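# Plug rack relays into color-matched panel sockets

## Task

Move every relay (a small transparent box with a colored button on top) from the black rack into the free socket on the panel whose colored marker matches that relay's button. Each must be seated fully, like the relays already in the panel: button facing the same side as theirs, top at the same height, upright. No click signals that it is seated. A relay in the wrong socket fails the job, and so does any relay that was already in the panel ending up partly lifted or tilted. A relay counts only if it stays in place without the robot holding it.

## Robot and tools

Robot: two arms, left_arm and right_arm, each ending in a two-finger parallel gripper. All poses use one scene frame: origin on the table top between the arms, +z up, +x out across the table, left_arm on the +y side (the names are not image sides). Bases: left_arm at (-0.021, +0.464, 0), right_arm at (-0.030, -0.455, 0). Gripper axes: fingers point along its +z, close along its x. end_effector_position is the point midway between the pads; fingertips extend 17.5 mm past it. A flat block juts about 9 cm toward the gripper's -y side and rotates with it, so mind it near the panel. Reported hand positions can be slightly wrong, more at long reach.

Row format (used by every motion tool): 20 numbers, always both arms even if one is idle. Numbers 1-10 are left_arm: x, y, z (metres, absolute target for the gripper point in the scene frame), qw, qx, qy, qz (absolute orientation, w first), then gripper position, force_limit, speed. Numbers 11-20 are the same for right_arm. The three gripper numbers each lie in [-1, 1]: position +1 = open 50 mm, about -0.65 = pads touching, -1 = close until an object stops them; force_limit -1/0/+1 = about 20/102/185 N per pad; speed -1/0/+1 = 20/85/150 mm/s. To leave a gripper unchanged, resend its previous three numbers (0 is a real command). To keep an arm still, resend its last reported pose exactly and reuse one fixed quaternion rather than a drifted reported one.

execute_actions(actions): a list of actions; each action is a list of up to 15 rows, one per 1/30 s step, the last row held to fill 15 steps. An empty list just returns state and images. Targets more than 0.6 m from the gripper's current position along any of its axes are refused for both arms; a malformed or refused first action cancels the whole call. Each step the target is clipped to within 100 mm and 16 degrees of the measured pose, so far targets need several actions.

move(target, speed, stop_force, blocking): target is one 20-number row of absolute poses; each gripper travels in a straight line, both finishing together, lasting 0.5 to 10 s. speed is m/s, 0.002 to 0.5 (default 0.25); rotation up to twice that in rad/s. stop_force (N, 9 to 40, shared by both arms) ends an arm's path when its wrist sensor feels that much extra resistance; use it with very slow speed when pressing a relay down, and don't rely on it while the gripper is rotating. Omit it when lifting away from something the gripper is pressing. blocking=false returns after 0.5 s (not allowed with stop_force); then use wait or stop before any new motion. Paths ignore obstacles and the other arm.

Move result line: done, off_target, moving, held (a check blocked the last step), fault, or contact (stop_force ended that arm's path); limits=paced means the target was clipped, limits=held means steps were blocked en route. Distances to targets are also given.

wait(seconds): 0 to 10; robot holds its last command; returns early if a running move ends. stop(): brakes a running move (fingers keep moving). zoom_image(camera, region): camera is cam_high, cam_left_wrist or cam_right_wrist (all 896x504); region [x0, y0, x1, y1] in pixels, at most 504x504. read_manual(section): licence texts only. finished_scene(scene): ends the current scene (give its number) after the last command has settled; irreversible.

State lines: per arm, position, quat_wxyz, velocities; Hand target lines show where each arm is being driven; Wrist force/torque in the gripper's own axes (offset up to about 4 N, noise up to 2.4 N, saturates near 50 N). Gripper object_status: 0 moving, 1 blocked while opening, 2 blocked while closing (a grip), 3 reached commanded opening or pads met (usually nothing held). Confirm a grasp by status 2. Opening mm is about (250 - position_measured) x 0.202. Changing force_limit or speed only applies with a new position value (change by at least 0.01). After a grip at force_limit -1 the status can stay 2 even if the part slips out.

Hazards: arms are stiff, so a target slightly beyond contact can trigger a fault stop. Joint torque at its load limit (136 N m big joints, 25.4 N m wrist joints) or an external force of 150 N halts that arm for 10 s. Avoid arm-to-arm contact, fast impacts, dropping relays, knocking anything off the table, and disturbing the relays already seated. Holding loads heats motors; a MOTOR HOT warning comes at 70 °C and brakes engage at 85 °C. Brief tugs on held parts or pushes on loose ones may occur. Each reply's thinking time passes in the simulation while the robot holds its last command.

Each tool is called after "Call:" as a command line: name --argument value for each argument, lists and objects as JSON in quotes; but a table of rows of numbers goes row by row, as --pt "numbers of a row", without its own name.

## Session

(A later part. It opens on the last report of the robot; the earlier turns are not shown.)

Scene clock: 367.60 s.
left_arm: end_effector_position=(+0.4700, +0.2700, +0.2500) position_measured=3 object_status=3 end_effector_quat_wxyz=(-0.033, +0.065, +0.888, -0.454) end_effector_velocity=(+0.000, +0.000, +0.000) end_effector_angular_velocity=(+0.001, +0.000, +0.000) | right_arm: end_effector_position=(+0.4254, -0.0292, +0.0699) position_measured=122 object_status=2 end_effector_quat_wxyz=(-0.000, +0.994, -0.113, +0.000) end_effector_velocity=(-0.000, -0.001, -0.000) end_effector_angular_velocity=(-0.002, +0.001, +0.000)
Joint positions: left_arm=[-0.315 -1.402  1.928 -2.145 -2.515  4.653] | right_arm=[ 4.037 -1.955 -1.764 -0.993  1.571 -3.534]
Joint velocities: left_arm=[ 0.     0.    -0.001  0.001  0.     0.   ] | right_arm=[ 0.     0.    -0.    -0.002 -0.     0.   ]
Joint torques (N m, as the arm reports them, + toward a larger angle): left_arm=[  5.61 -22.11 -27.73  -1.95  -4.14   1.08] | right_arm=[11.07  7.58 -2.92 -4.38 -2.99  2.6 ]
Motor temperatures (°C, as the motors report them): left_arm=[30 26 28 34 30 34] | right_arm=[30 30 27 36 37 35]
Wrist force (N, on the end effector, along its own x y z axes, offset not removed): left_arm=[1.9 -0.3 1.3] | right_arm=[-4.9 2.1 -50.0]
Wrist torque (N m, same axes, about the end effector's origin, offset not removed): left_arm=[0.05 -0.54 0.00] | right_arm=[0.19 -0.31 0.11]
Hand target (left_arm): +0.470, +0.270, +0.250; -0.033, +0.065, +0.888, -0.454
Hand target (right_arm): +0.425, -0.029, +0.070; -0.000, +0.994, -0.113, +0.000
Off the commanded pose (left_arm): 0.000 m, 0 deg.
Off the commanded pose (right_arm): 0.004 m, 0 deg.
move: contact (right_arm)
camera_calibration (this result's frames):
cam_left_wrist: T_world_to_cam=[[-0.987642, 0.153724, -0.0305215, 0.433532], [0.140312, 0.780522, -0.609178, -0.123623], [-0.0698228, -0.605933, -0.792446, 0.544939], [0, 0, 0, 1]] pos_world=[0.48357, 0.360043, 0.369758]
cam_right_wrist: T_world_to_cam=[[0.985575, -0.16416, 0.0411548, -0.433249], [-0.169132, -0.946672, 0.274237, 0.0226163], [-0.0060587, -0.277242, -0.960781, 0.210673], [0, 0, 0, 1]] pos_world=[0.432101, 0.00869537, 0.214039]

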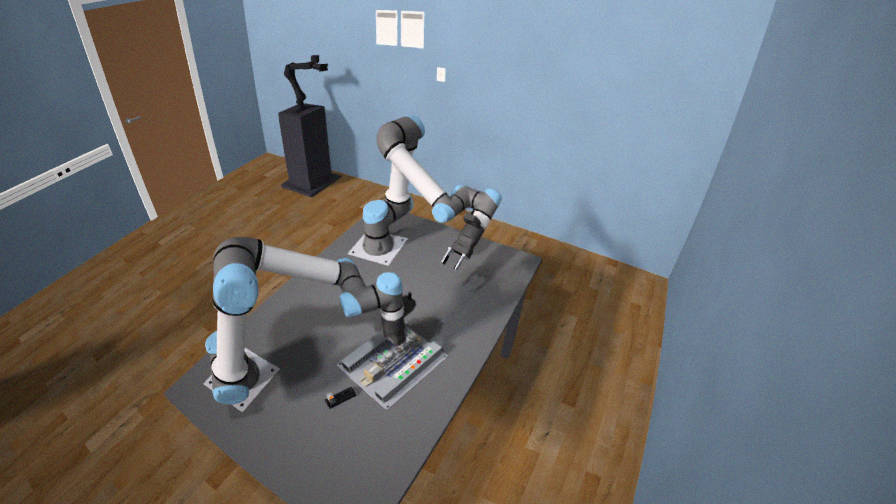

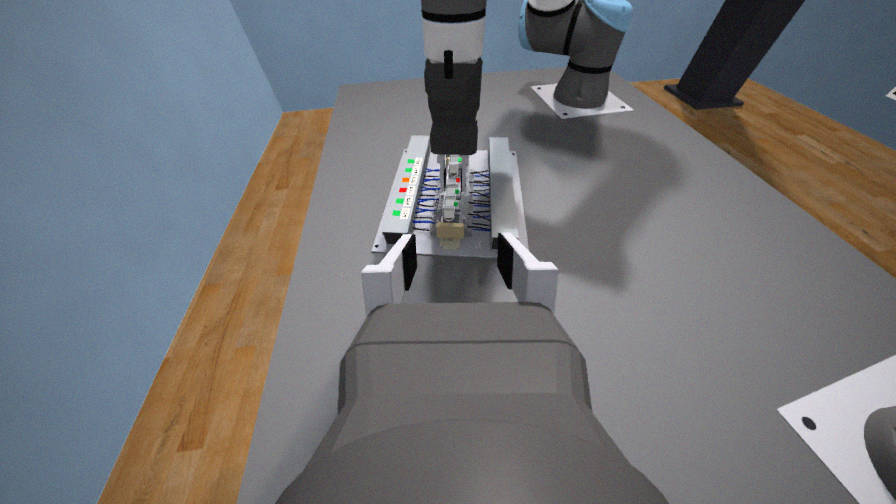

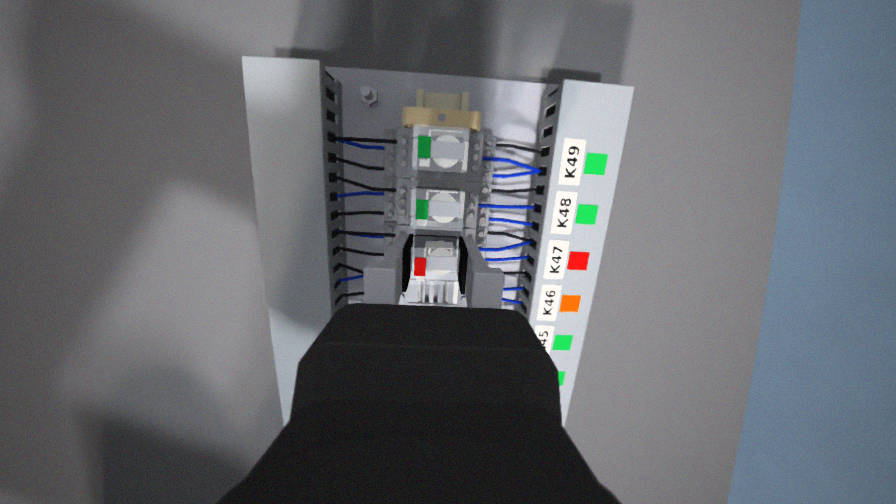

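Call:
execute_actions --actions '[[[0.47,0.27,0.25,-0.033,0.065,0.888,-0.454,1,0,0, 0.4253,-0.0292,0.0698,0,0.9936,-0.1132,0,-1,0,-0.5],[0.47,0.27,0.25,-0.033,0.065,0.888,-0.454,1,0,0, 0.4253,-0.0292,0.0697,0,0.9936,-0.1132,0,-1,0,-0.5],[0.47,0.27,0.25,-0.033,0.065,0.888,-0.454,1,0,0, 0.4253,-0.0292,0.0696,0,0.9936,-0.1132,0,-1,0,-0.5],[0.47,0.27,0.25,-0.033,0.065,0.888,-0.454,1,0,0, 0.4253,-0.0292,0.0695,0,0.9936,-0.1132,0,-1,0,-0.5]],[[0.47,0.27,0.25,-0.033,0.065,0.888,-0.454,1,0,0, 0.4253,-0.0292,0.0695,0,0.9936,-0.1132,0,-1,0,-0.5]]]'

Call:
zoom_image --camera "cam_right_wrist" --region '[370,130,510,300]'

Scene clock: 372.73 s.
left_arm: end_effector_position=(+0.4700, +0.2700, +0.2500) position_measured=3 object_status=3 end_effector_quat_wxyz=(-0.033, +0.065, +0.888, -0.454) end_effector_velocity=(+0.000, +0.000, +0.000) end_effector_angular_velocity=(-0.001, -0.001, +0.000) | right_arm: end_effector_position=(+0.4253, -0.0292, +0.0696) position_measured=122 object_status=2 end_effector_quat_wxyz=(-0.000, +0.994, -0.113, +0.000) end_effector_velocity=(+0.000, +0.000, -0.000) end_effector_angular_velocity=(+0.000, -0.000, -0.000)
Joint positions: left_arm=[-0.315 -1.402  1.928 -2.145 -2.515  4.653] | right_arm=[ 4.037 -1.955 -1.764 -0.993  1.571 -3.534]
Joint velocities: left_arm=[ 0.    -0.    -0.    -0.001 -0.     0.   ] | right_arm=[ 0. -0.  0.  0.  0.  0.]
Joint torques (N m, as the arm reports them, + toward a larger angle): left_arm=[  7.22 -22.53 -27.46  -1.94  -4.01   1.26] | right_arm=[ 12.29 -23.03 -22.8   -2.63  -3.86   2.62]
Motor temperatures (°C, as the motors report them): left_arm=[30 26 28 34 30 34] | right_arm=[30 30 27 36 37 35]
Wrist force (N, on the end effector, along its own x y z axes, offset not removed): left_arm=[2.5 -0.8 2.1] | right_arm=[-6.9 7.6 -50.0]
Wrist torque (N m, same axes, about the end effector's origin, offset not removed): left_arm=[0.00 -0.56 0.08] | right_arm=[0.65 -0.35 0.09]
Hand target (left_arm): +0.470, +0.270, +0.250; -0.033, +0.065, +0.888, -0.454
Hand target (right_arm): +0.425, -0.029, +0.070; +0.000, +0.994, -0.113, +0.000
Off the commanded pose (left_arm): 0.000 m, 0 deg.
Off the commanded pose (right_arm): 0.000 m, 0 deg.
camera_calibration (this result's frames):
cam_left_wrist: T_world_to_cam=[[-0.987642, 0.153724, -0.0305217, 0.433532], [0.140312, 0.780522, -0.609178, -0.123623], [-0.0698228, -0.605933, -0.792446, 0.544939], [0, 0, 0, 1]] pos_world=[0.48357, 0.360043, 0.369758]
cam_right_wrist: T_world_to_cam=[[0.98557, -0.164182, 0.0411814, -0.433188], [-0.169159, -0.946638, 0.27434, 0.0226776], [-0.00605784, -0.277348, -0.960751, 0.210344], [0, 0, 0, 1]] pos_world=[0.432048, 0.00868413, 0.213706]

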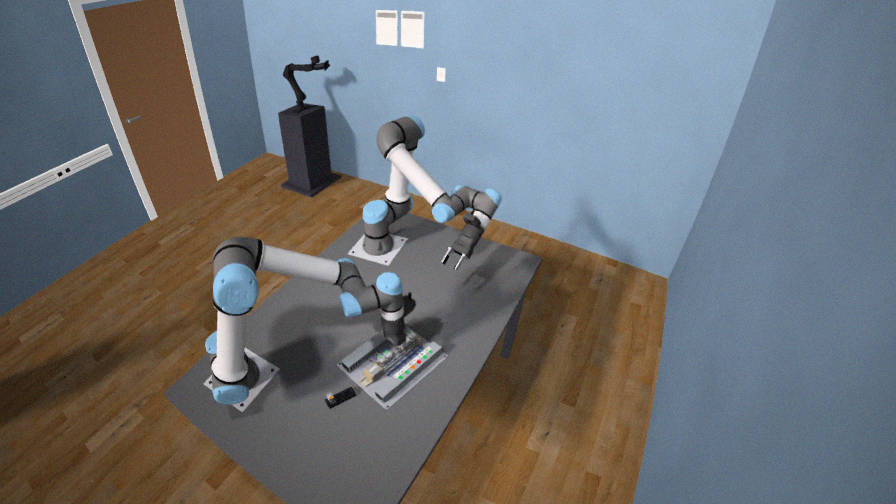

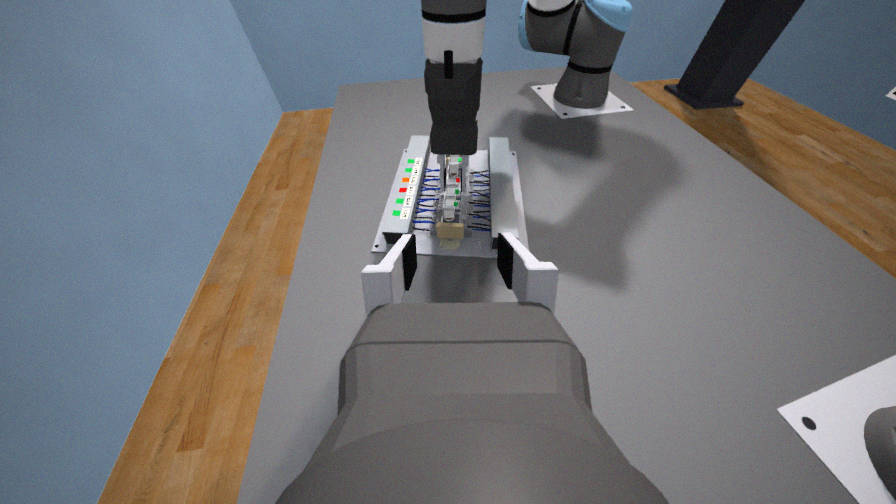

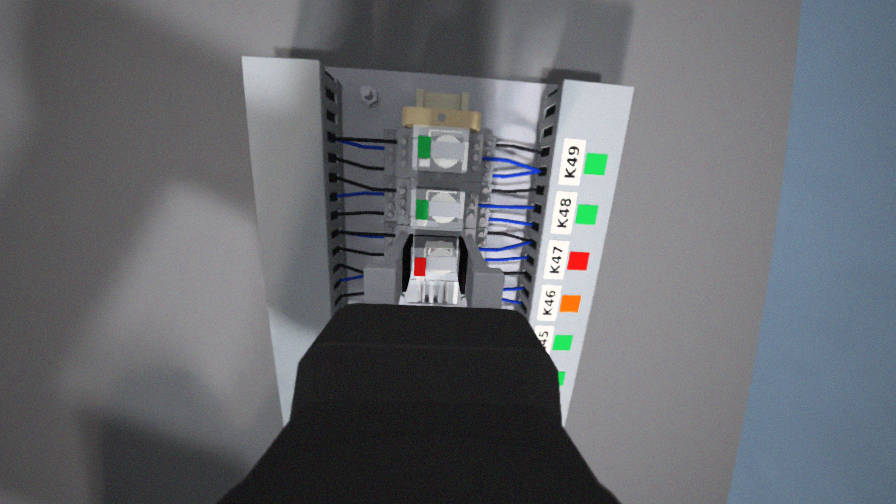

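Region (370, 130, 510, 300) of cam_right_wrist's 896x504 image, scaled by 2.965, with more detail than that image has; it fills the left 415 columns of this view, and the rest is white.

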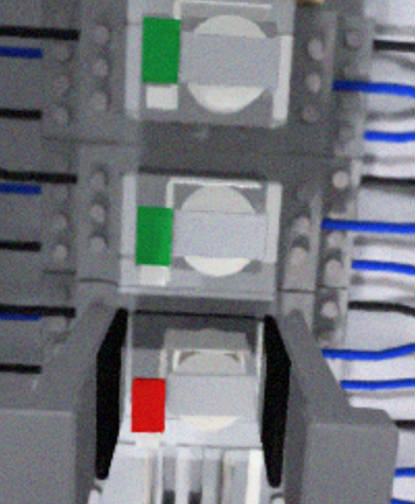

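Call:
execute_actions --actions '[[[0.47,0.27,0.25,-0.033,0.065,0.888,-0.454,1,0,0, 0.4253,-0.0292,0.0698,0,0.9936,-0.1132,0,-1,0,-0.5],[0.47,0.27,0.25,-0.033,0.065,0.888,-0.454,1,0,0, 0.4253,-0.0292,0.0701,0,0.9936,-0.1132,0,-1,0,-0.5],[0.47,0.27,0.25,-0.033,0.065,0.888,-0.454,1,0,0, 0.4253,-0.0292,0.0704,0,0.9936,-0.1132,0,-1,0,-0.5],[0.47,0.27,0.25,-0.033,0.065,0.888,-0.454,1,0,0, 0.4253,-0.0292,0.0706,0,0.9936,-0.1132,0,-1,0,-0.5]],[[0.47,0.27,0.25,-0.033,0.065,0.888,-0.454,1,0,0, 0.4253,-0.0292,0.0706,0,0.9936,-0.1132,0,-1,0,-0.5]]]'

Scene clock: 376.13 s.
left_arm: end_effector_position=(+0.4700, +0.2700, +0.2500) position_measured=3 object_status=3 end_effector_quat_wxyz=(-0.033, +0.065, +0.888, -0.454) end_effector_velocity=(+0.000, -0.000, +0.001) end_effector_angular_velocity=(-0.000, -0.001, -0.000) | right_arm: end_effector_position=(+0.4253, -0.0292, +0.0705) position_measured=122 object_status=2 end_effector_quat_wxyz=(+0.000, +0.994, -0.113, -0.000) end_effector_velocity=(-0.000, -0.000, -0.000) end_effector_angular_velocity=(-0.002, +0.001, +0.000)
Joint positions: left_arm=[-0.315 -1.402  1.928 -2.145 -2.515  4.653] | right_arm=[ 4.037 -1.954 -1.763 -0.995  1.571 -3.534]
Joint velocities: left_arm=[-0.     0.    -0.002  0.001 -0.    -0.   ] | right_arm=[ 0.     0.    -0.    -0.002 -0.     0.   ]
Joint torques (N m, as the arm reports them, + toward a larger angle): left_arm=[  5.44 -22.2  -28.35  -2.22  -3.85   1.3 ] | right_arm=[ 9.49 38.99 19.81 -2.94 -1.1   1.91]
Motor temperatures (°C, as the motors report them): left_arm=[30 26 28 34 30 34] | right_arm=[30 30 27 36 37 35]
Wrist force (N, on the end effector, along its own x y z axes, offset not removed): left_arm=[2.4 0.8 0.7] | right_arm=[3.5 -8.6 -19.8]
Wrist torque (N m, same axes, about the end effector's origin, offset not removed): left_arm=[0.21 -0.61 -0.06] | right_arm=[0.40 0.00 0.04]
Hand target (left_arm): +0.470, +0.270, +0.250; -0.033, +0.065, +0.888, -0.454
Hand target (right_arm): +0.425, -0.029, +0.071; -0.000, +0.994, -0.113, -0.000
Off the commanded pose (left_arm): 0.000 m, 0 deg.
Off the commanded pose (right_arm): 0.000 m, 0 deg.
camera_calibration (this result's frames):
cam_left_wrist: T_world_to_cam=[[-0.987642, 0.153724, -0.0305217, 0.433532], [0.140312, 0.780522, -0.609179, -0.123623], [-0.0698227, -0.605933, -0.792446, 0.544939], [0, 0, 0, 1]] pos_world=[0.48357, 0.360043, 0.369758]
cam_right_wrist: T_world_to_cam=[[0.985576, -0.164166, 0.0410958, -0.433201], [-0.169119, -0.946571, 0.274594, 0.0223246], [-0.00617909, -0.277584, -0.960682, 0.211311], [0, 0, 0, 1]] pos_world=[0.432034, 0.00867131, 0.214675]

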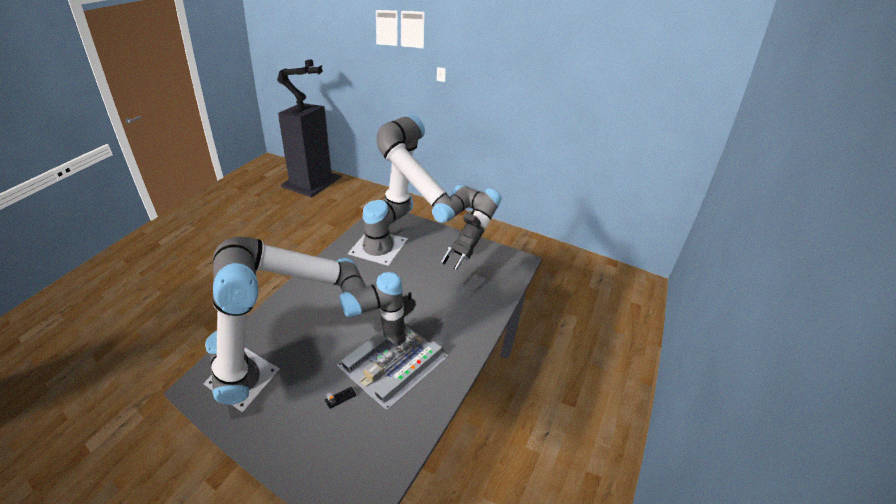

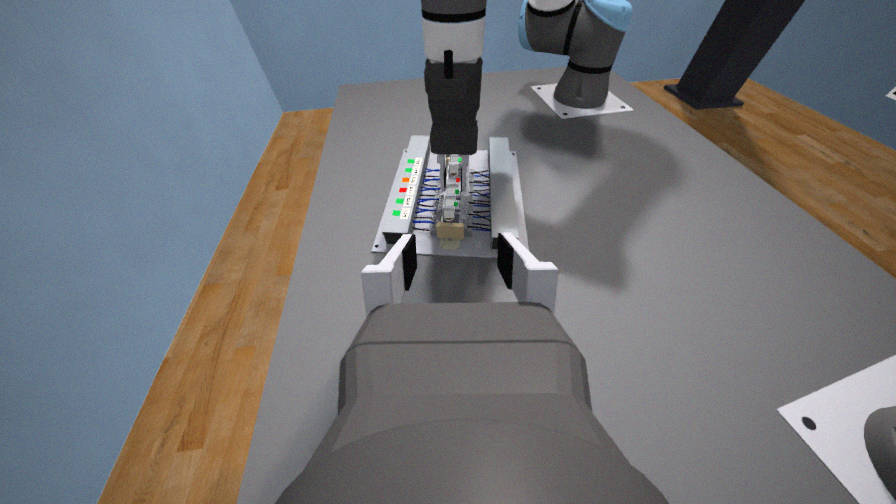

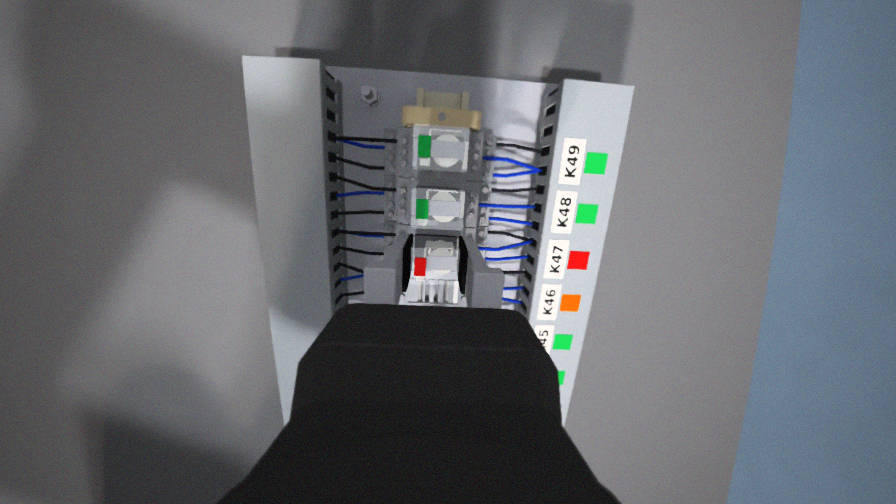

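Still pressing ~20 N down; open the gripper and rise.

Call:
execute_actions --actions '[[[0.47,0.27,0.25,-0.033,0.065,0.888,-0.454,1,0,0, 0.4253,-0.0292,0.0706,0,0.9936,-0.1132,0,0.5,0,-0.3]],[[0.47,0.27,0.25,-0.033,0.065,0.888,-0.454,1,0,0, 0.4253,-0.0292,0.0706,0,0.9936,-0.1132,0,0.5,0,-0.3]]]'

Call:
move --target '[0.47,0.27,0.25,-0.033,0.065,0.888,-0.454,1,0,0, 0.4253,-0.0292,0.125,0,0.9936,-0.1132,0,0.5,0,-0.3]' --speed 0.08

Call:
zoom_image --camera "cam_right_wrist" --region '[370,130,510,310]'

Scene clock: 381.73 s.
left_arm: end_effector_position=(+0.4700, +0.2700, +0.2500) position_measured=3 object_status=3 end_effector_quat_wxyz=(-0.033, +0.065, +0.888, -0.454) end_effector_velocity=(+0.000, -0.000, +0.001) end_effector_angular_velocity=(+0.000, -0.001, -0.001) | right_arm: end_effector_position=(+0.4253, -0.0292, +0.0706) position_measured=78 object_status=3 end_effector_quat_wxyz=(-0.000, +0.994, -0.113, -0.000) end_effector_velocity=(-0.000, -0.000, -0.000) end_effector_angular_velocity=(-0.000, +0.001, +0.000)
Joint positions: left_arm=[-0.315 -1.402  1.928 -2.145 -2.515  4.653] | right_arm=[ 4.037 -1.954 -1.763 -0.995  1.571 -3.534]
Joint velocities: left_arm=[-0.001 -0.    -0.002  0.001  0.001 -0.   ] | right_arm=[ 0.     0.    -0.    -0.001  0.     0.   ]
Joint torques (N m, as the arm reports them, + toward a larger angle): left_arm=[  4.31 -22.43 -26.87  -2.21  -4.15   1.12] | right_arm=[-0.08 41.91 20.09  4.93  0.68 -1.8 ]
Motor temperatures (°C, as the motors report them): left_arm=[30 26 28 34 30 34] | right_arm=[30 30 27 36 37 35]
Wrist force (N, on the end effector, along its own x y z axes, offset not removed): left_arm=[2.5 -1.6 0.1] | right_arm=[1.4 1.6 0.6]
Wrist torque (N m, same axes, about the end effector's origin, offset not removed): left_arm=[-0.31 -0.58 0.06] | right_arm=[0.38 -0.27 -0.03]
Hand target (left_arm): +0.470, +0.270, +0.250; -0.033, +0.065, +0.888, -0.454
Hand target (right_arm): +0.425, -0.029, +0.071; -0.000, +0.994, -0.113, -0.000
Off the commanded pose (left_arm): 0.000 m, 0 deg.
Off the commanded pose (right_arm): 0.000 m, 0 deg.
camera_calibration (this result's frames):
cam_left_wrist: T_world_to_cam=[[-0.987642, 0.153724, -0.0305216, 0.433532], [0.140312, 0.780522, -0.609179, -0.123623], [-0.0698228, -0.605933, -0.792446, 0.544939], [0, 0, 0, 1]] pos_world=[0.48357, 0.360043, 0.369758]
cam_right_wrist: T_world_to_cam=[[0.985574, -0.164173, 0.0411186, -0.433208], [-0.169133, -0.946615, 0.274435, 0.0223591], [-0.00613135, -0.277431, -0.960726, 0.211375], [0, 0, 0, 1]] pos_world=[0.432037, 0.0086862, 0.21475]

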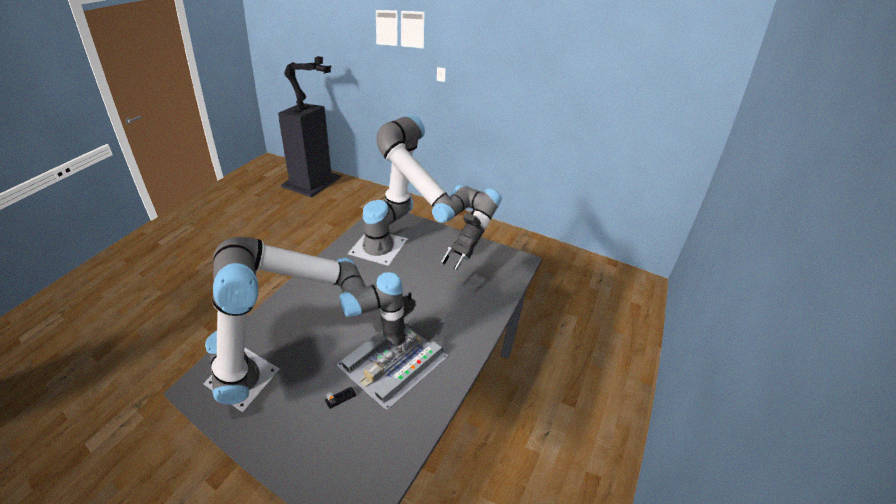

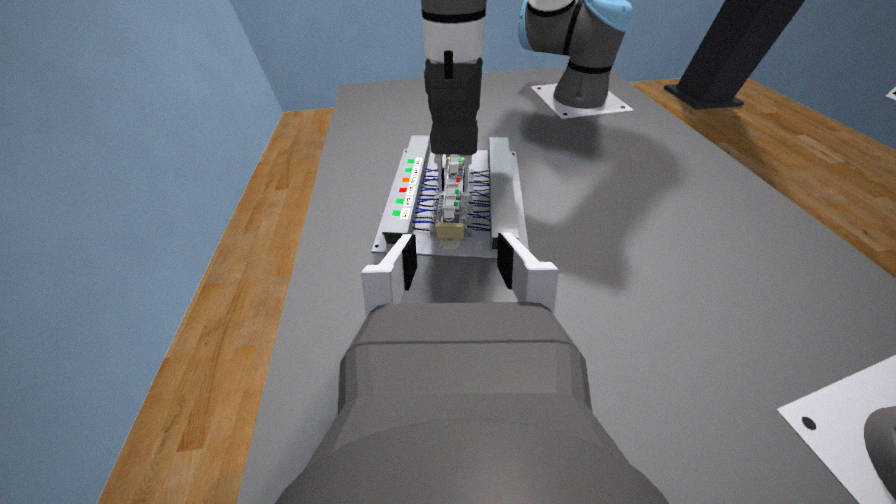

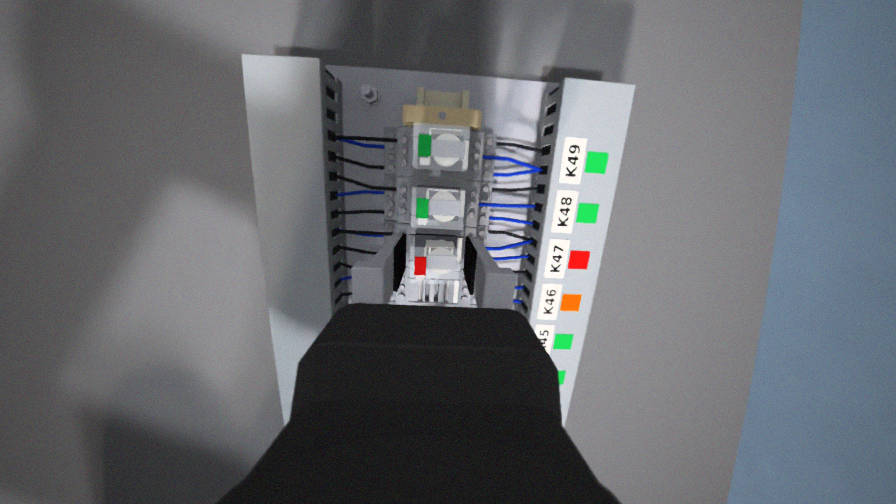

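Scene clock: 382.87 s.
left_arm: end_effector_position=(+0.4700, +0.2700, +0.2500) position_measured=3 object_status=3 end_effector_quat_wxyz=(-0.033, +0.065, +0.888, -0.454) end_effector_velocity=(+0.001, +0.000, +0.001) end_effector_angular_velocity=(-0.000, -0.002, +0.000) | right_arm: end_effector_position=(+0.4254, -0.0291, +0.1247) position_measured=78 object_status=3 end_effector_quat_wxyz=(-0.000, +0.994, -0.113, +0.000) end_effector_velocity=(-0.000, -0.000, +0.002) end_effector_angular_velocity=(-0.001, +0.000, +0.000)
Joint positions: left_arm=[-0.315 -1.402  1.928 -2.145 -2.515  4.653] | right_arm=[ 4.037 -1.891 -1.694 -1.127  1.571 -3.534]
Joint velocities: left_arm=[ 0.     0.    -0.002  0.     0.    -0.   ] | right_arm=[ 0.     0.003  0.004 -0.007 -0.     0.   ]
Joint torques (N m, as the arm reports them, + toward a larger angle): left_arm=[  4.04 -22.39 -27.51  -2.26  -3.8    1.31] | right_arm=[-5.14 49.69 36.18  1.91 -0.37 -1.83]
Motor temperatures (°C, as the motors report them): left_arm=[30 26 28 34 30 34] | right_arm=[30 30 27 36 37 35]
Wrist force (N, on the end effector, along its own x y z axes, offset not removed): left_arm=[2.2 -0.1 0.5] | right_arm=[2.8 0.3 0.2]
Wrist torque (N m, same axes, about the end effector's origin, offset not removed): left_arm=[0.04 -0.49 0.03] | right_arm=[0.14 -0.40 -0.05]
Hand target (left_arm): +0.470, +0.270, +0.250; -0.033, +0.065, +0.888, -0.454
Hand target (right_arm): +0.425, -0.029, +0.125; -0.000, +0.994, -0.113, +0.000
Off the commanded pose (left_arm): 0.000 m, 0 deg.
Off the commanded pose (right_arm): 0.000 m, 0 deg.
move: done
camera_calibration (this result's frames):
cam_left_wrist: T_world_to_cam=[[-0.987642, 0.153724, -0.0305215, 0.433532], [0.140312, 0.780522, -0.609178, -0.123623], [-0.0698228, -0.605933, -0.792446, 0.544939], [0, 0, 0, 1]] pos_world=[0.48357, 0.360043, 0.369758]
cam_right_wrist: T_world_to_cam=[[0.985578, -0.164144, 0.0411353, -0.435492], [-0.16911, -0.946628, 0.274402, 0.00761736], [-0.00610171, -0.277401, -0.960735, 0.263377], [0, 0, 0, 1]] pos_world=[0.432107, 0.00878827, 0.268859]

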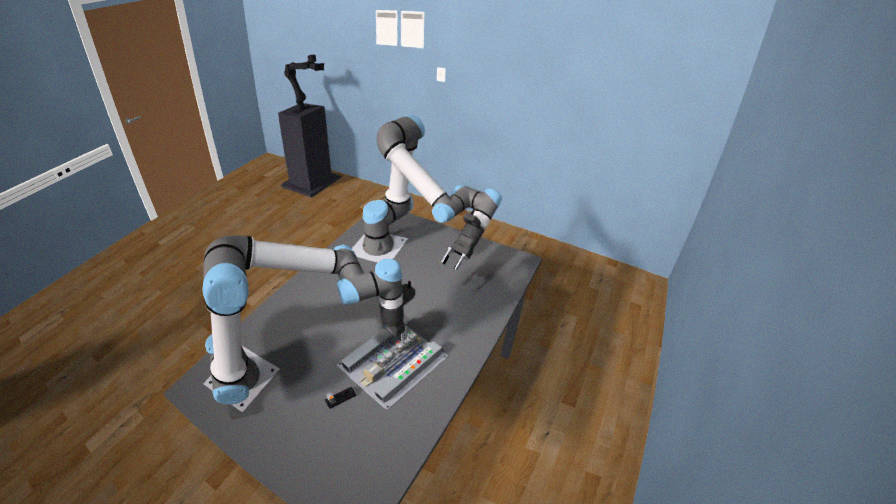

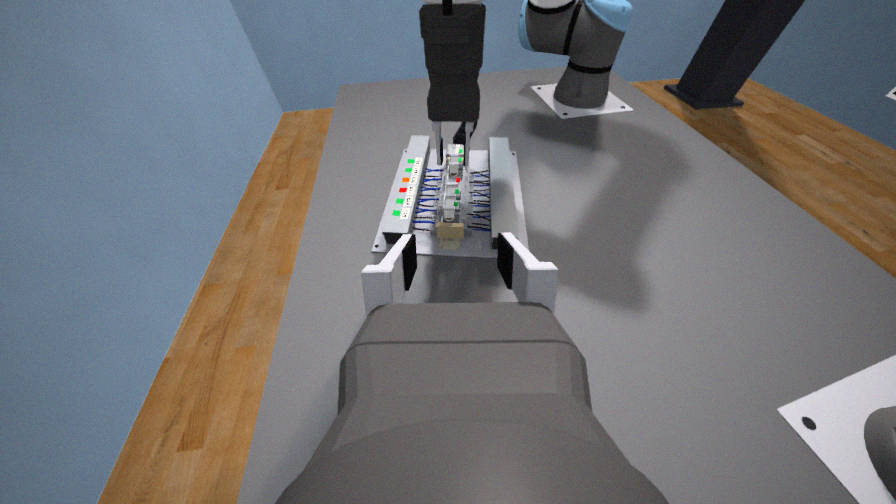

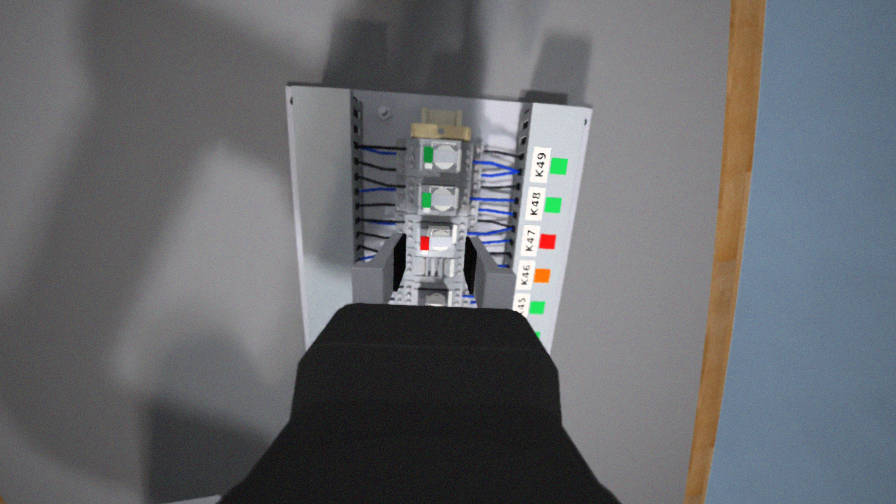

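Region (370, 130, 510, 310) of cam_right_wrist's 896x504 image, scaled by 2.800, with more detail than that image has.

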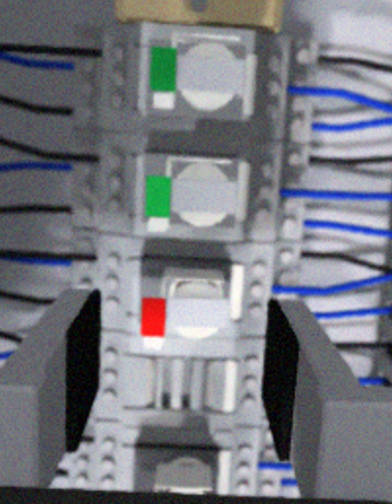

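Call:
move --target '[0.47,0.27,0.25,-0.033,0.065,0.888,-0.454,1,0,0, 0.37,-0.22,0.15,0,0.6428,-0.7660,0,0.5,0,-0.3]' --speed 0.4

Call:
move --target '[0.47,0.27,0.25,-0.033,0.065,0.888,-0.454,1,0,0, 0.3333,-0.3410,0.10,0,-0.2164,-0.9763,0,0.5,0,-0.3]' --speed 0.4

Call:
move --target '[0.47,0.27,0.25,-0.033,0.065,0.888,-0.454,1,0,0, 0.3333,-0.3410,0.075,0,-0.2164,-0.9763,0,0.5,0,-0.3]' --speed 0.06

Call:
zoom_image --camera "cam_right_wrist" --region '[360,170,520,310]'

Scene clock: 389.80 s.
left_arm: end_effector_position=(+0.4700, +0.2700, +0.2500) position_measured=3 object_status=3 end_effector_quat_wxyz=(-0.033, +0.065, +0.888, -0.454) end_effector_velocity=(+0.001, -0.000, +0.001) end_effector_angular_velocity=(-0.000, -0.001, -0.000) | right_arm: end_effector_position=(+0.3699, -0.2197, +0.1502) position_measured=78 object_status=3 end_effector_quat_wxyz=(-0.000, -0.643, +0.766, +0.000) end_effector_velocity=(-0.001, -0.002, +0.000) end_effector_angular_velocity=(-0.002, -0.000, -0.013)
Joint positions: left_arm=[-0.315 -1.402  1.928 -2.145 -2.515  4.653] | right_arm=[ 3.957 -1.496 -2.075 -1.141  1.571 -2.097]
Joint velocities: left_arm=[ 0.     0.    -0.002  0.     0.     0.   ] | right_arm=[-0.     0.003 -0.002 -0.003 -0.001  0.012]
Joint torques (N m, as the arm reports them, + toward a larger angle): left_arm=[  4.05 -23.13 -27.2   -2.35  -3.89   1.19] | right_arm=[-10.48  31.92  10.65   1.92  -1.74   2.46]
Motor temperatures (°C, as the motors report them): left_arm=[30 26 28 34 30 34] | right_arm=[30 30 27 36 37 35]
Wrist force (N, on the end effector, along its own x y z axes, offset not removed): left_arm=[3.0 -1.4 1.3] | right_arm=[0.2 1.5 0.2]
Wrist torque (N m, same axes, about the end effector's origin, offset not removed): left_arm=[-0.12 -0.64 0.12] | right_arm=[0.33 -0.12 0.14]
Hand target (left_arm): +0.470, +0.270, +0.250; -0.033, +0.065, +0.888, -0.454
Hand target (right_arm): +0.370, -0.220, +0.150; +0.000, -0.643, +0.766, +0.000
Off the commanded pose (left_arm): 0.000 m, 0 deg.
Off the commanded pose (right_arm): 0.000 m, 0 deg.
move: done
camera_calibration (this result's frames):
cam_left_wrist: T_world_to_cam=[[-0.987642, 0.153724, -0.0305216, 0.433532], [0.140312, 0.780522, -0.609178, -0.123623], [-0.0698228, -0.605933, -0.792446, 0.544939], [0, 0, 0, 1]] pos_world=[0.48357, 0.360043, 0.369758]
cam_right_wrist: T_world_to_cam=[[-0.110911, -0.992988, 0.0409129, -0.189671], [-0.954284, 0.117905, 0.274665, 0.335074], [-0.277562, -0.00857922, -0.960669, 0.394127], [0, 0, 0, 1]] pos_world=[0.408114, -0.224466, 0.294352]

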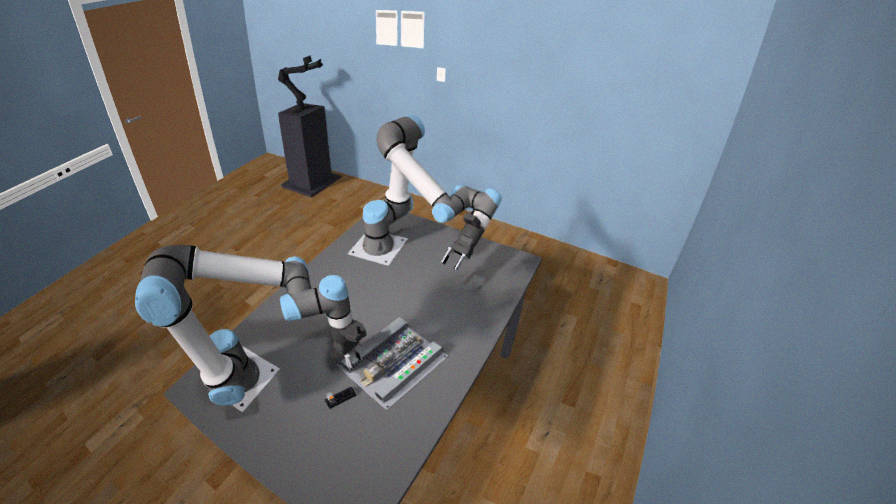

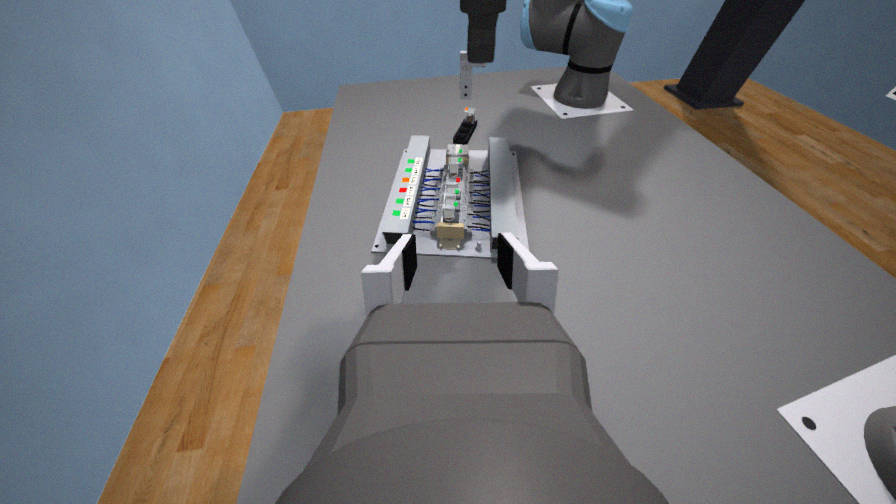

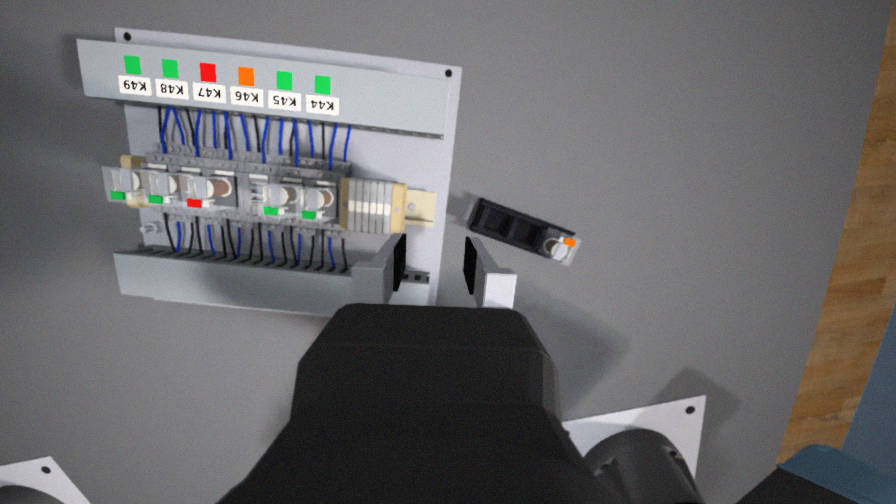

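Scene clock: 392.70 s.
left_arm: end_effector_position=(+0.4700, +0.2700, +0.2500) position_measured=3 object_status=3 end_effector_quat_wxyz=(-0.033, +0.065, +0.888, -0.454) end_effector_velocity=(+0.000, -0.000, +0.000) end_effector_angular_velocity=(-0.001, -0.000, +0.000) | right_arm: end_effector_position=(+0.3331, -0.3409, +0.1002) position_measured=78 object_status=3 end_effector_quat_wxyz=(-0.000, +0.216, +0.976, +0.000) end_effector_velocity=(-0.000, -0.001, -0.000) end_effector_angular_velocity=(-0.001, -0.000, -0.012)
Joint positions: left_arm=[-0.315 -1.402  1.928 -2.145 -2.515  4.653] | right_arm=[ 3.777 -1.44  -2.27  -1.002  1.571 -0.444]
Joint velocities: left_arm=[ 0.    -0.    -0.001  0.001 -0.001  0.   ] | right_arm=[-0.001  0.    -0.002  0.001 -0.001  0.011]
Joint torques (N m, as the arm reports them, + toward a larger angle): left_arm=[  2.4  -23.47 -26.97  -2.22  -3.99   1.37] | right_arm=[-11.15  28.16  10.91   4.66  -1.55   2.56]
Motor temperatures (°C, as the motors report them): left_arm=[30 26 28 34 30 34] | right_arm=[30 30 27 36 37 35]
Wrist force (N, on the end effector, along its own x y z axes, offset not removed): left_arm=[3.4 -1.8 0.1] | right_arm=[2.0 0.4 0.0]
Wrist torque (N m, same axes, about the end effector's origin, offset not removed): left_arm=[-0.18 -0.70 0.01] | right_arm=[0.13 -0.29 -0.03]
Hand target (left_arm): +0.470, +0.270, +0.250; -0.033, +0.065, +0.888, -0.454
Hand target (right_arm): +0.333, -0.341, +0.100; -0.000, +0.216, +0.976, +0.000
Off the commanded pose (left_arm): 0.000 m, 0 deg.
Off the commanded pose (right_arm): 0.000 m, 0 deg.
move: done
camera_calibration (this result's frames):
cam_left_wrist: T_world_to_cam=[[-0.987642, 0.153724, -0.0305216, 0.433532], [0.140312, 0.780522, -0.609178, -0.123623], [-0.0698228, -0.605933, -0.792446, 0.544939], [0, 0, 0, 1]] pos_world=[0.48357, 0.360043, 0.369758]
cam_right_wrist: T_world_to_cam=[[-0.930412, 0.364157, 0.0415111, 0.423546], [0.361048, 0.891144, 0.274784, 0.15339], [0.0630722, 0.27065, -0.960609, 0.316561], [0, 0, 0, 1]] pos_world=[0.318725, -0.376607, 0.244361]

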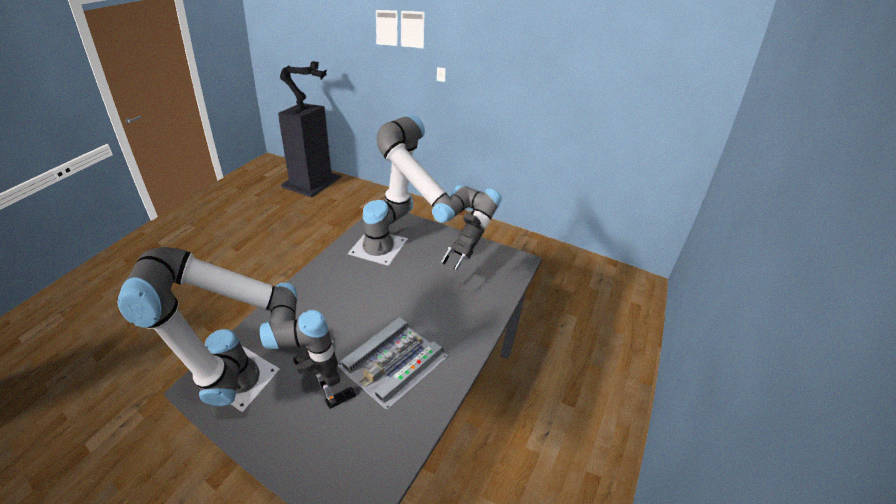

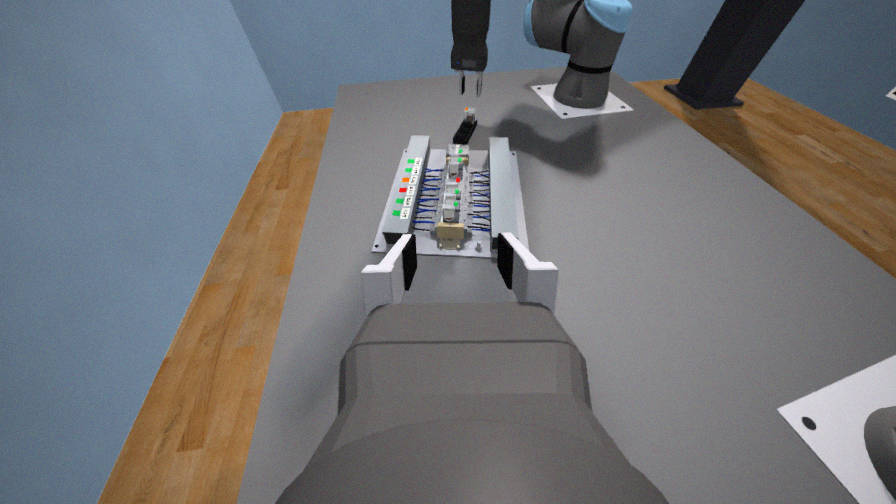

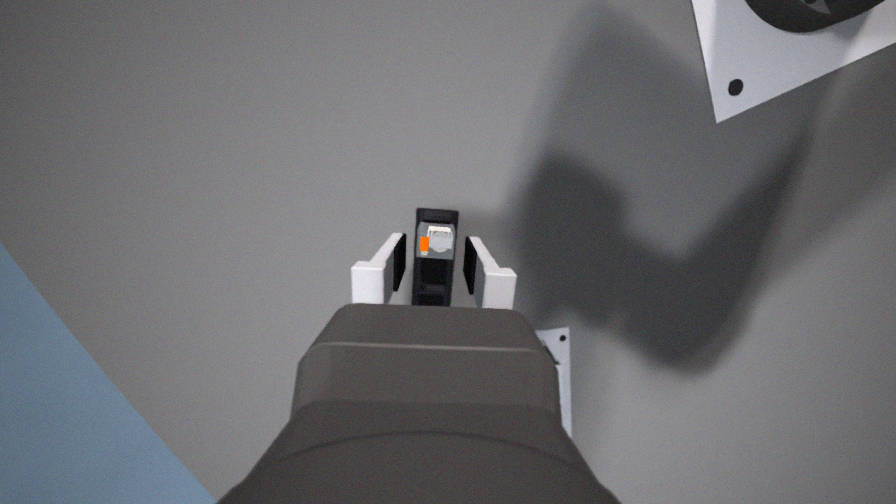

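Scene clock: 393.57 s.
left_arm: end_effector_position=(+0.4700, +0.2700, +0.2500) position_measured=3 object_status=3 end_effector_quat_wxyz=(-0.033, +0.065, +0.888, -0.454) end_effector_velocity=(+0.000, -0.000, +0.000) end_effector_angular_velocity=(+0.000, -0.001, -0.000) | right_arm: end_effector_position=(+0.3332, -0.3411, +0.0753) position_measured=78 object_status=3 end_effector_quat_wxyz=(-0.000, +0.216, +0.976, -0.000) end_effector_velocity=(+0.000, +0.000, -0.002) end_effector_angular_velocity=(+0.000, -0.001, -0.000)
Joint positions: left_arm=[-0.315 -1.402  1.928 -2.145 -2.515  4.653] | right_arm=[ 3.777 -1.485 -2.309 -0.919  1.571 -0.443]
Joint velocities: left_arm=[-0.     0.    -0.001 -0.     0.     0.   ] | right_arm=[-0.    -0.005 -0.003  0.009 -0.    -0.   ]
Joint torques (N m, as the arm reports them, + toward a larger angle): left_arm=[  4.24 -23.1  -26.44  -2.38  -3.8    1.05] | right_arm=[-12.84   5.3    8.25   4.83  -1.71   2.56]
Motor temperatures (°C, as the motors report them): left_arm=[30 26 28 34 30 34] | right_arm=[30 30 27 36 37 35]
Wrist force (N, on the end effector, along its own x y z axes, offset not removed): left_arm=[2.9 -0.9 2.2] | right_arm=[0.4 1.1 0.0]
Wrist torque (N m, same axes, about the end effector's origin, offset not removed): left_arm=[-0.01 -0.67 0.04] | right_arm=[0.25 -0.09 0.04]
Hand target (left_arm): +0.470, +0.270, +0.250; -0.033, +0.065, +0.888, -0.454
Hand target (right_arm): +0.333, -0.341, +0.075; -0.000, +0.216, +0.976, -0.000
Off the commanded pose (left_arm): 0.000 m, 0 deg.
Off the commanded pose (right_arm): 0.000 m, 0 deg.
move: done
camera_calibration (this result's frames):
cam_left_wrist: T_world_to_cam=[[-0.987642, 0.153724, -0.0305216, 0.433532], [0.140312, 0.780522, -0.609178, -0.123623], [-0.0698227, -0.605933, -0.792446, 0.544939], [0, 0, 0, 1]] pos_world=[0.48357, 0.360043, 0.369758]
cam_right_wrist: T_world_to_cam=[[-0.92993, 0.365427, 0.0411441, 0.425057], [0.36219, 0.890795, 0.274413, 0.159895], [0.063627, 0.270087, -0.960731, 0.292282], [0, 0, 0, 1]] pos_world=[0.318764, -0.376702, 0.219439]

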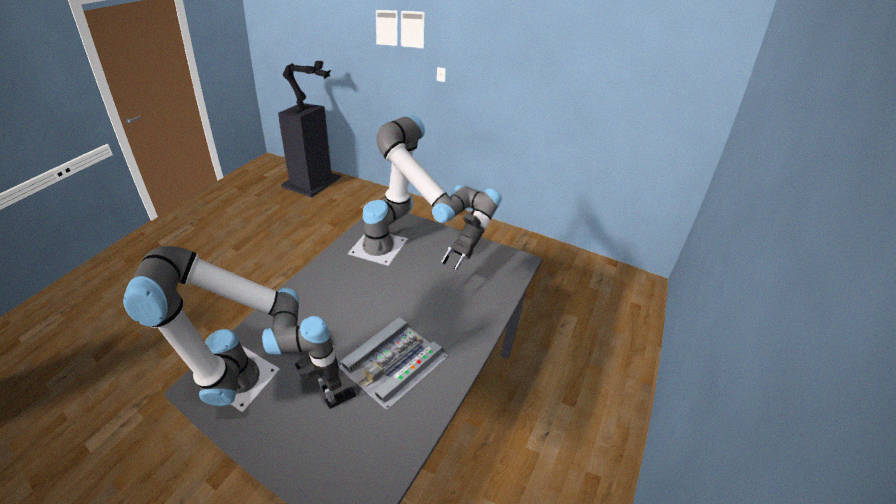

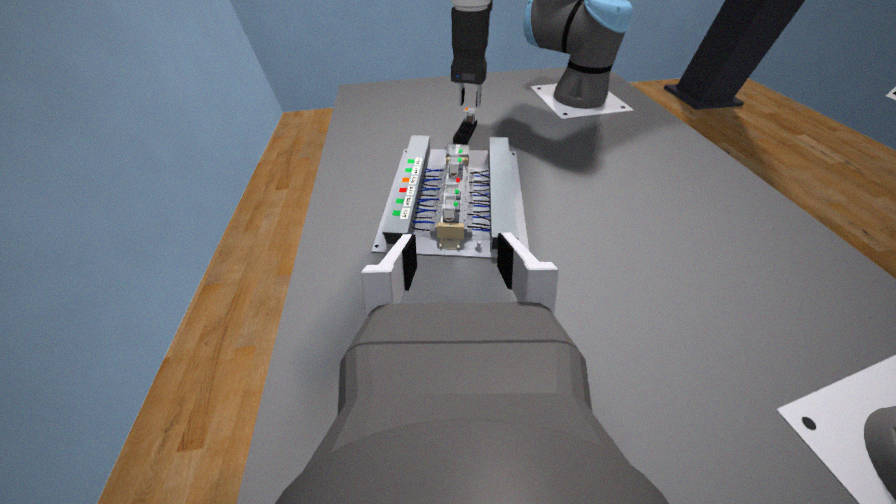

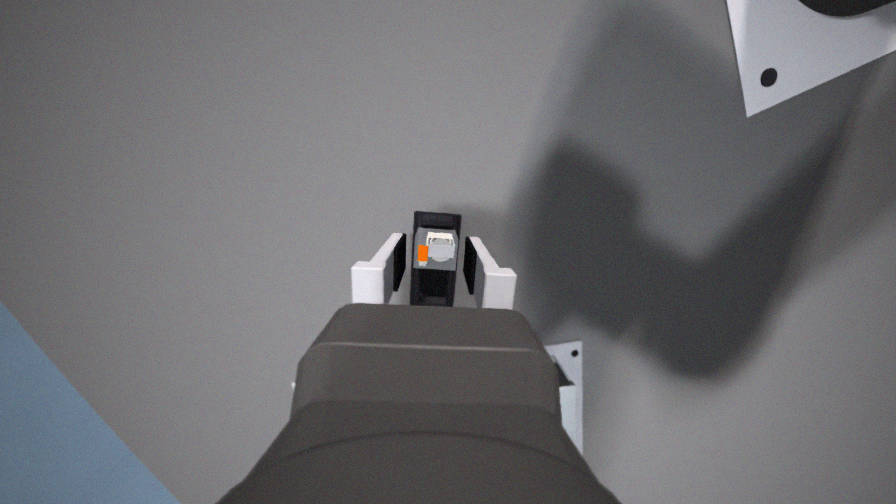

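Region (360, 170, 520, 310) of cam_right_wrist's 896x504 image, scaled by 3.150, with more detail than that image has; it fills the top 441 rows of this view, and the rest is white.

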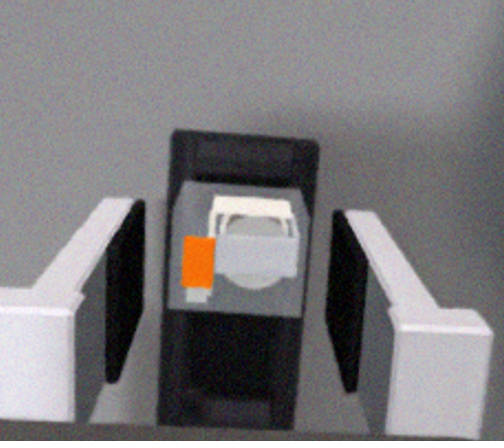

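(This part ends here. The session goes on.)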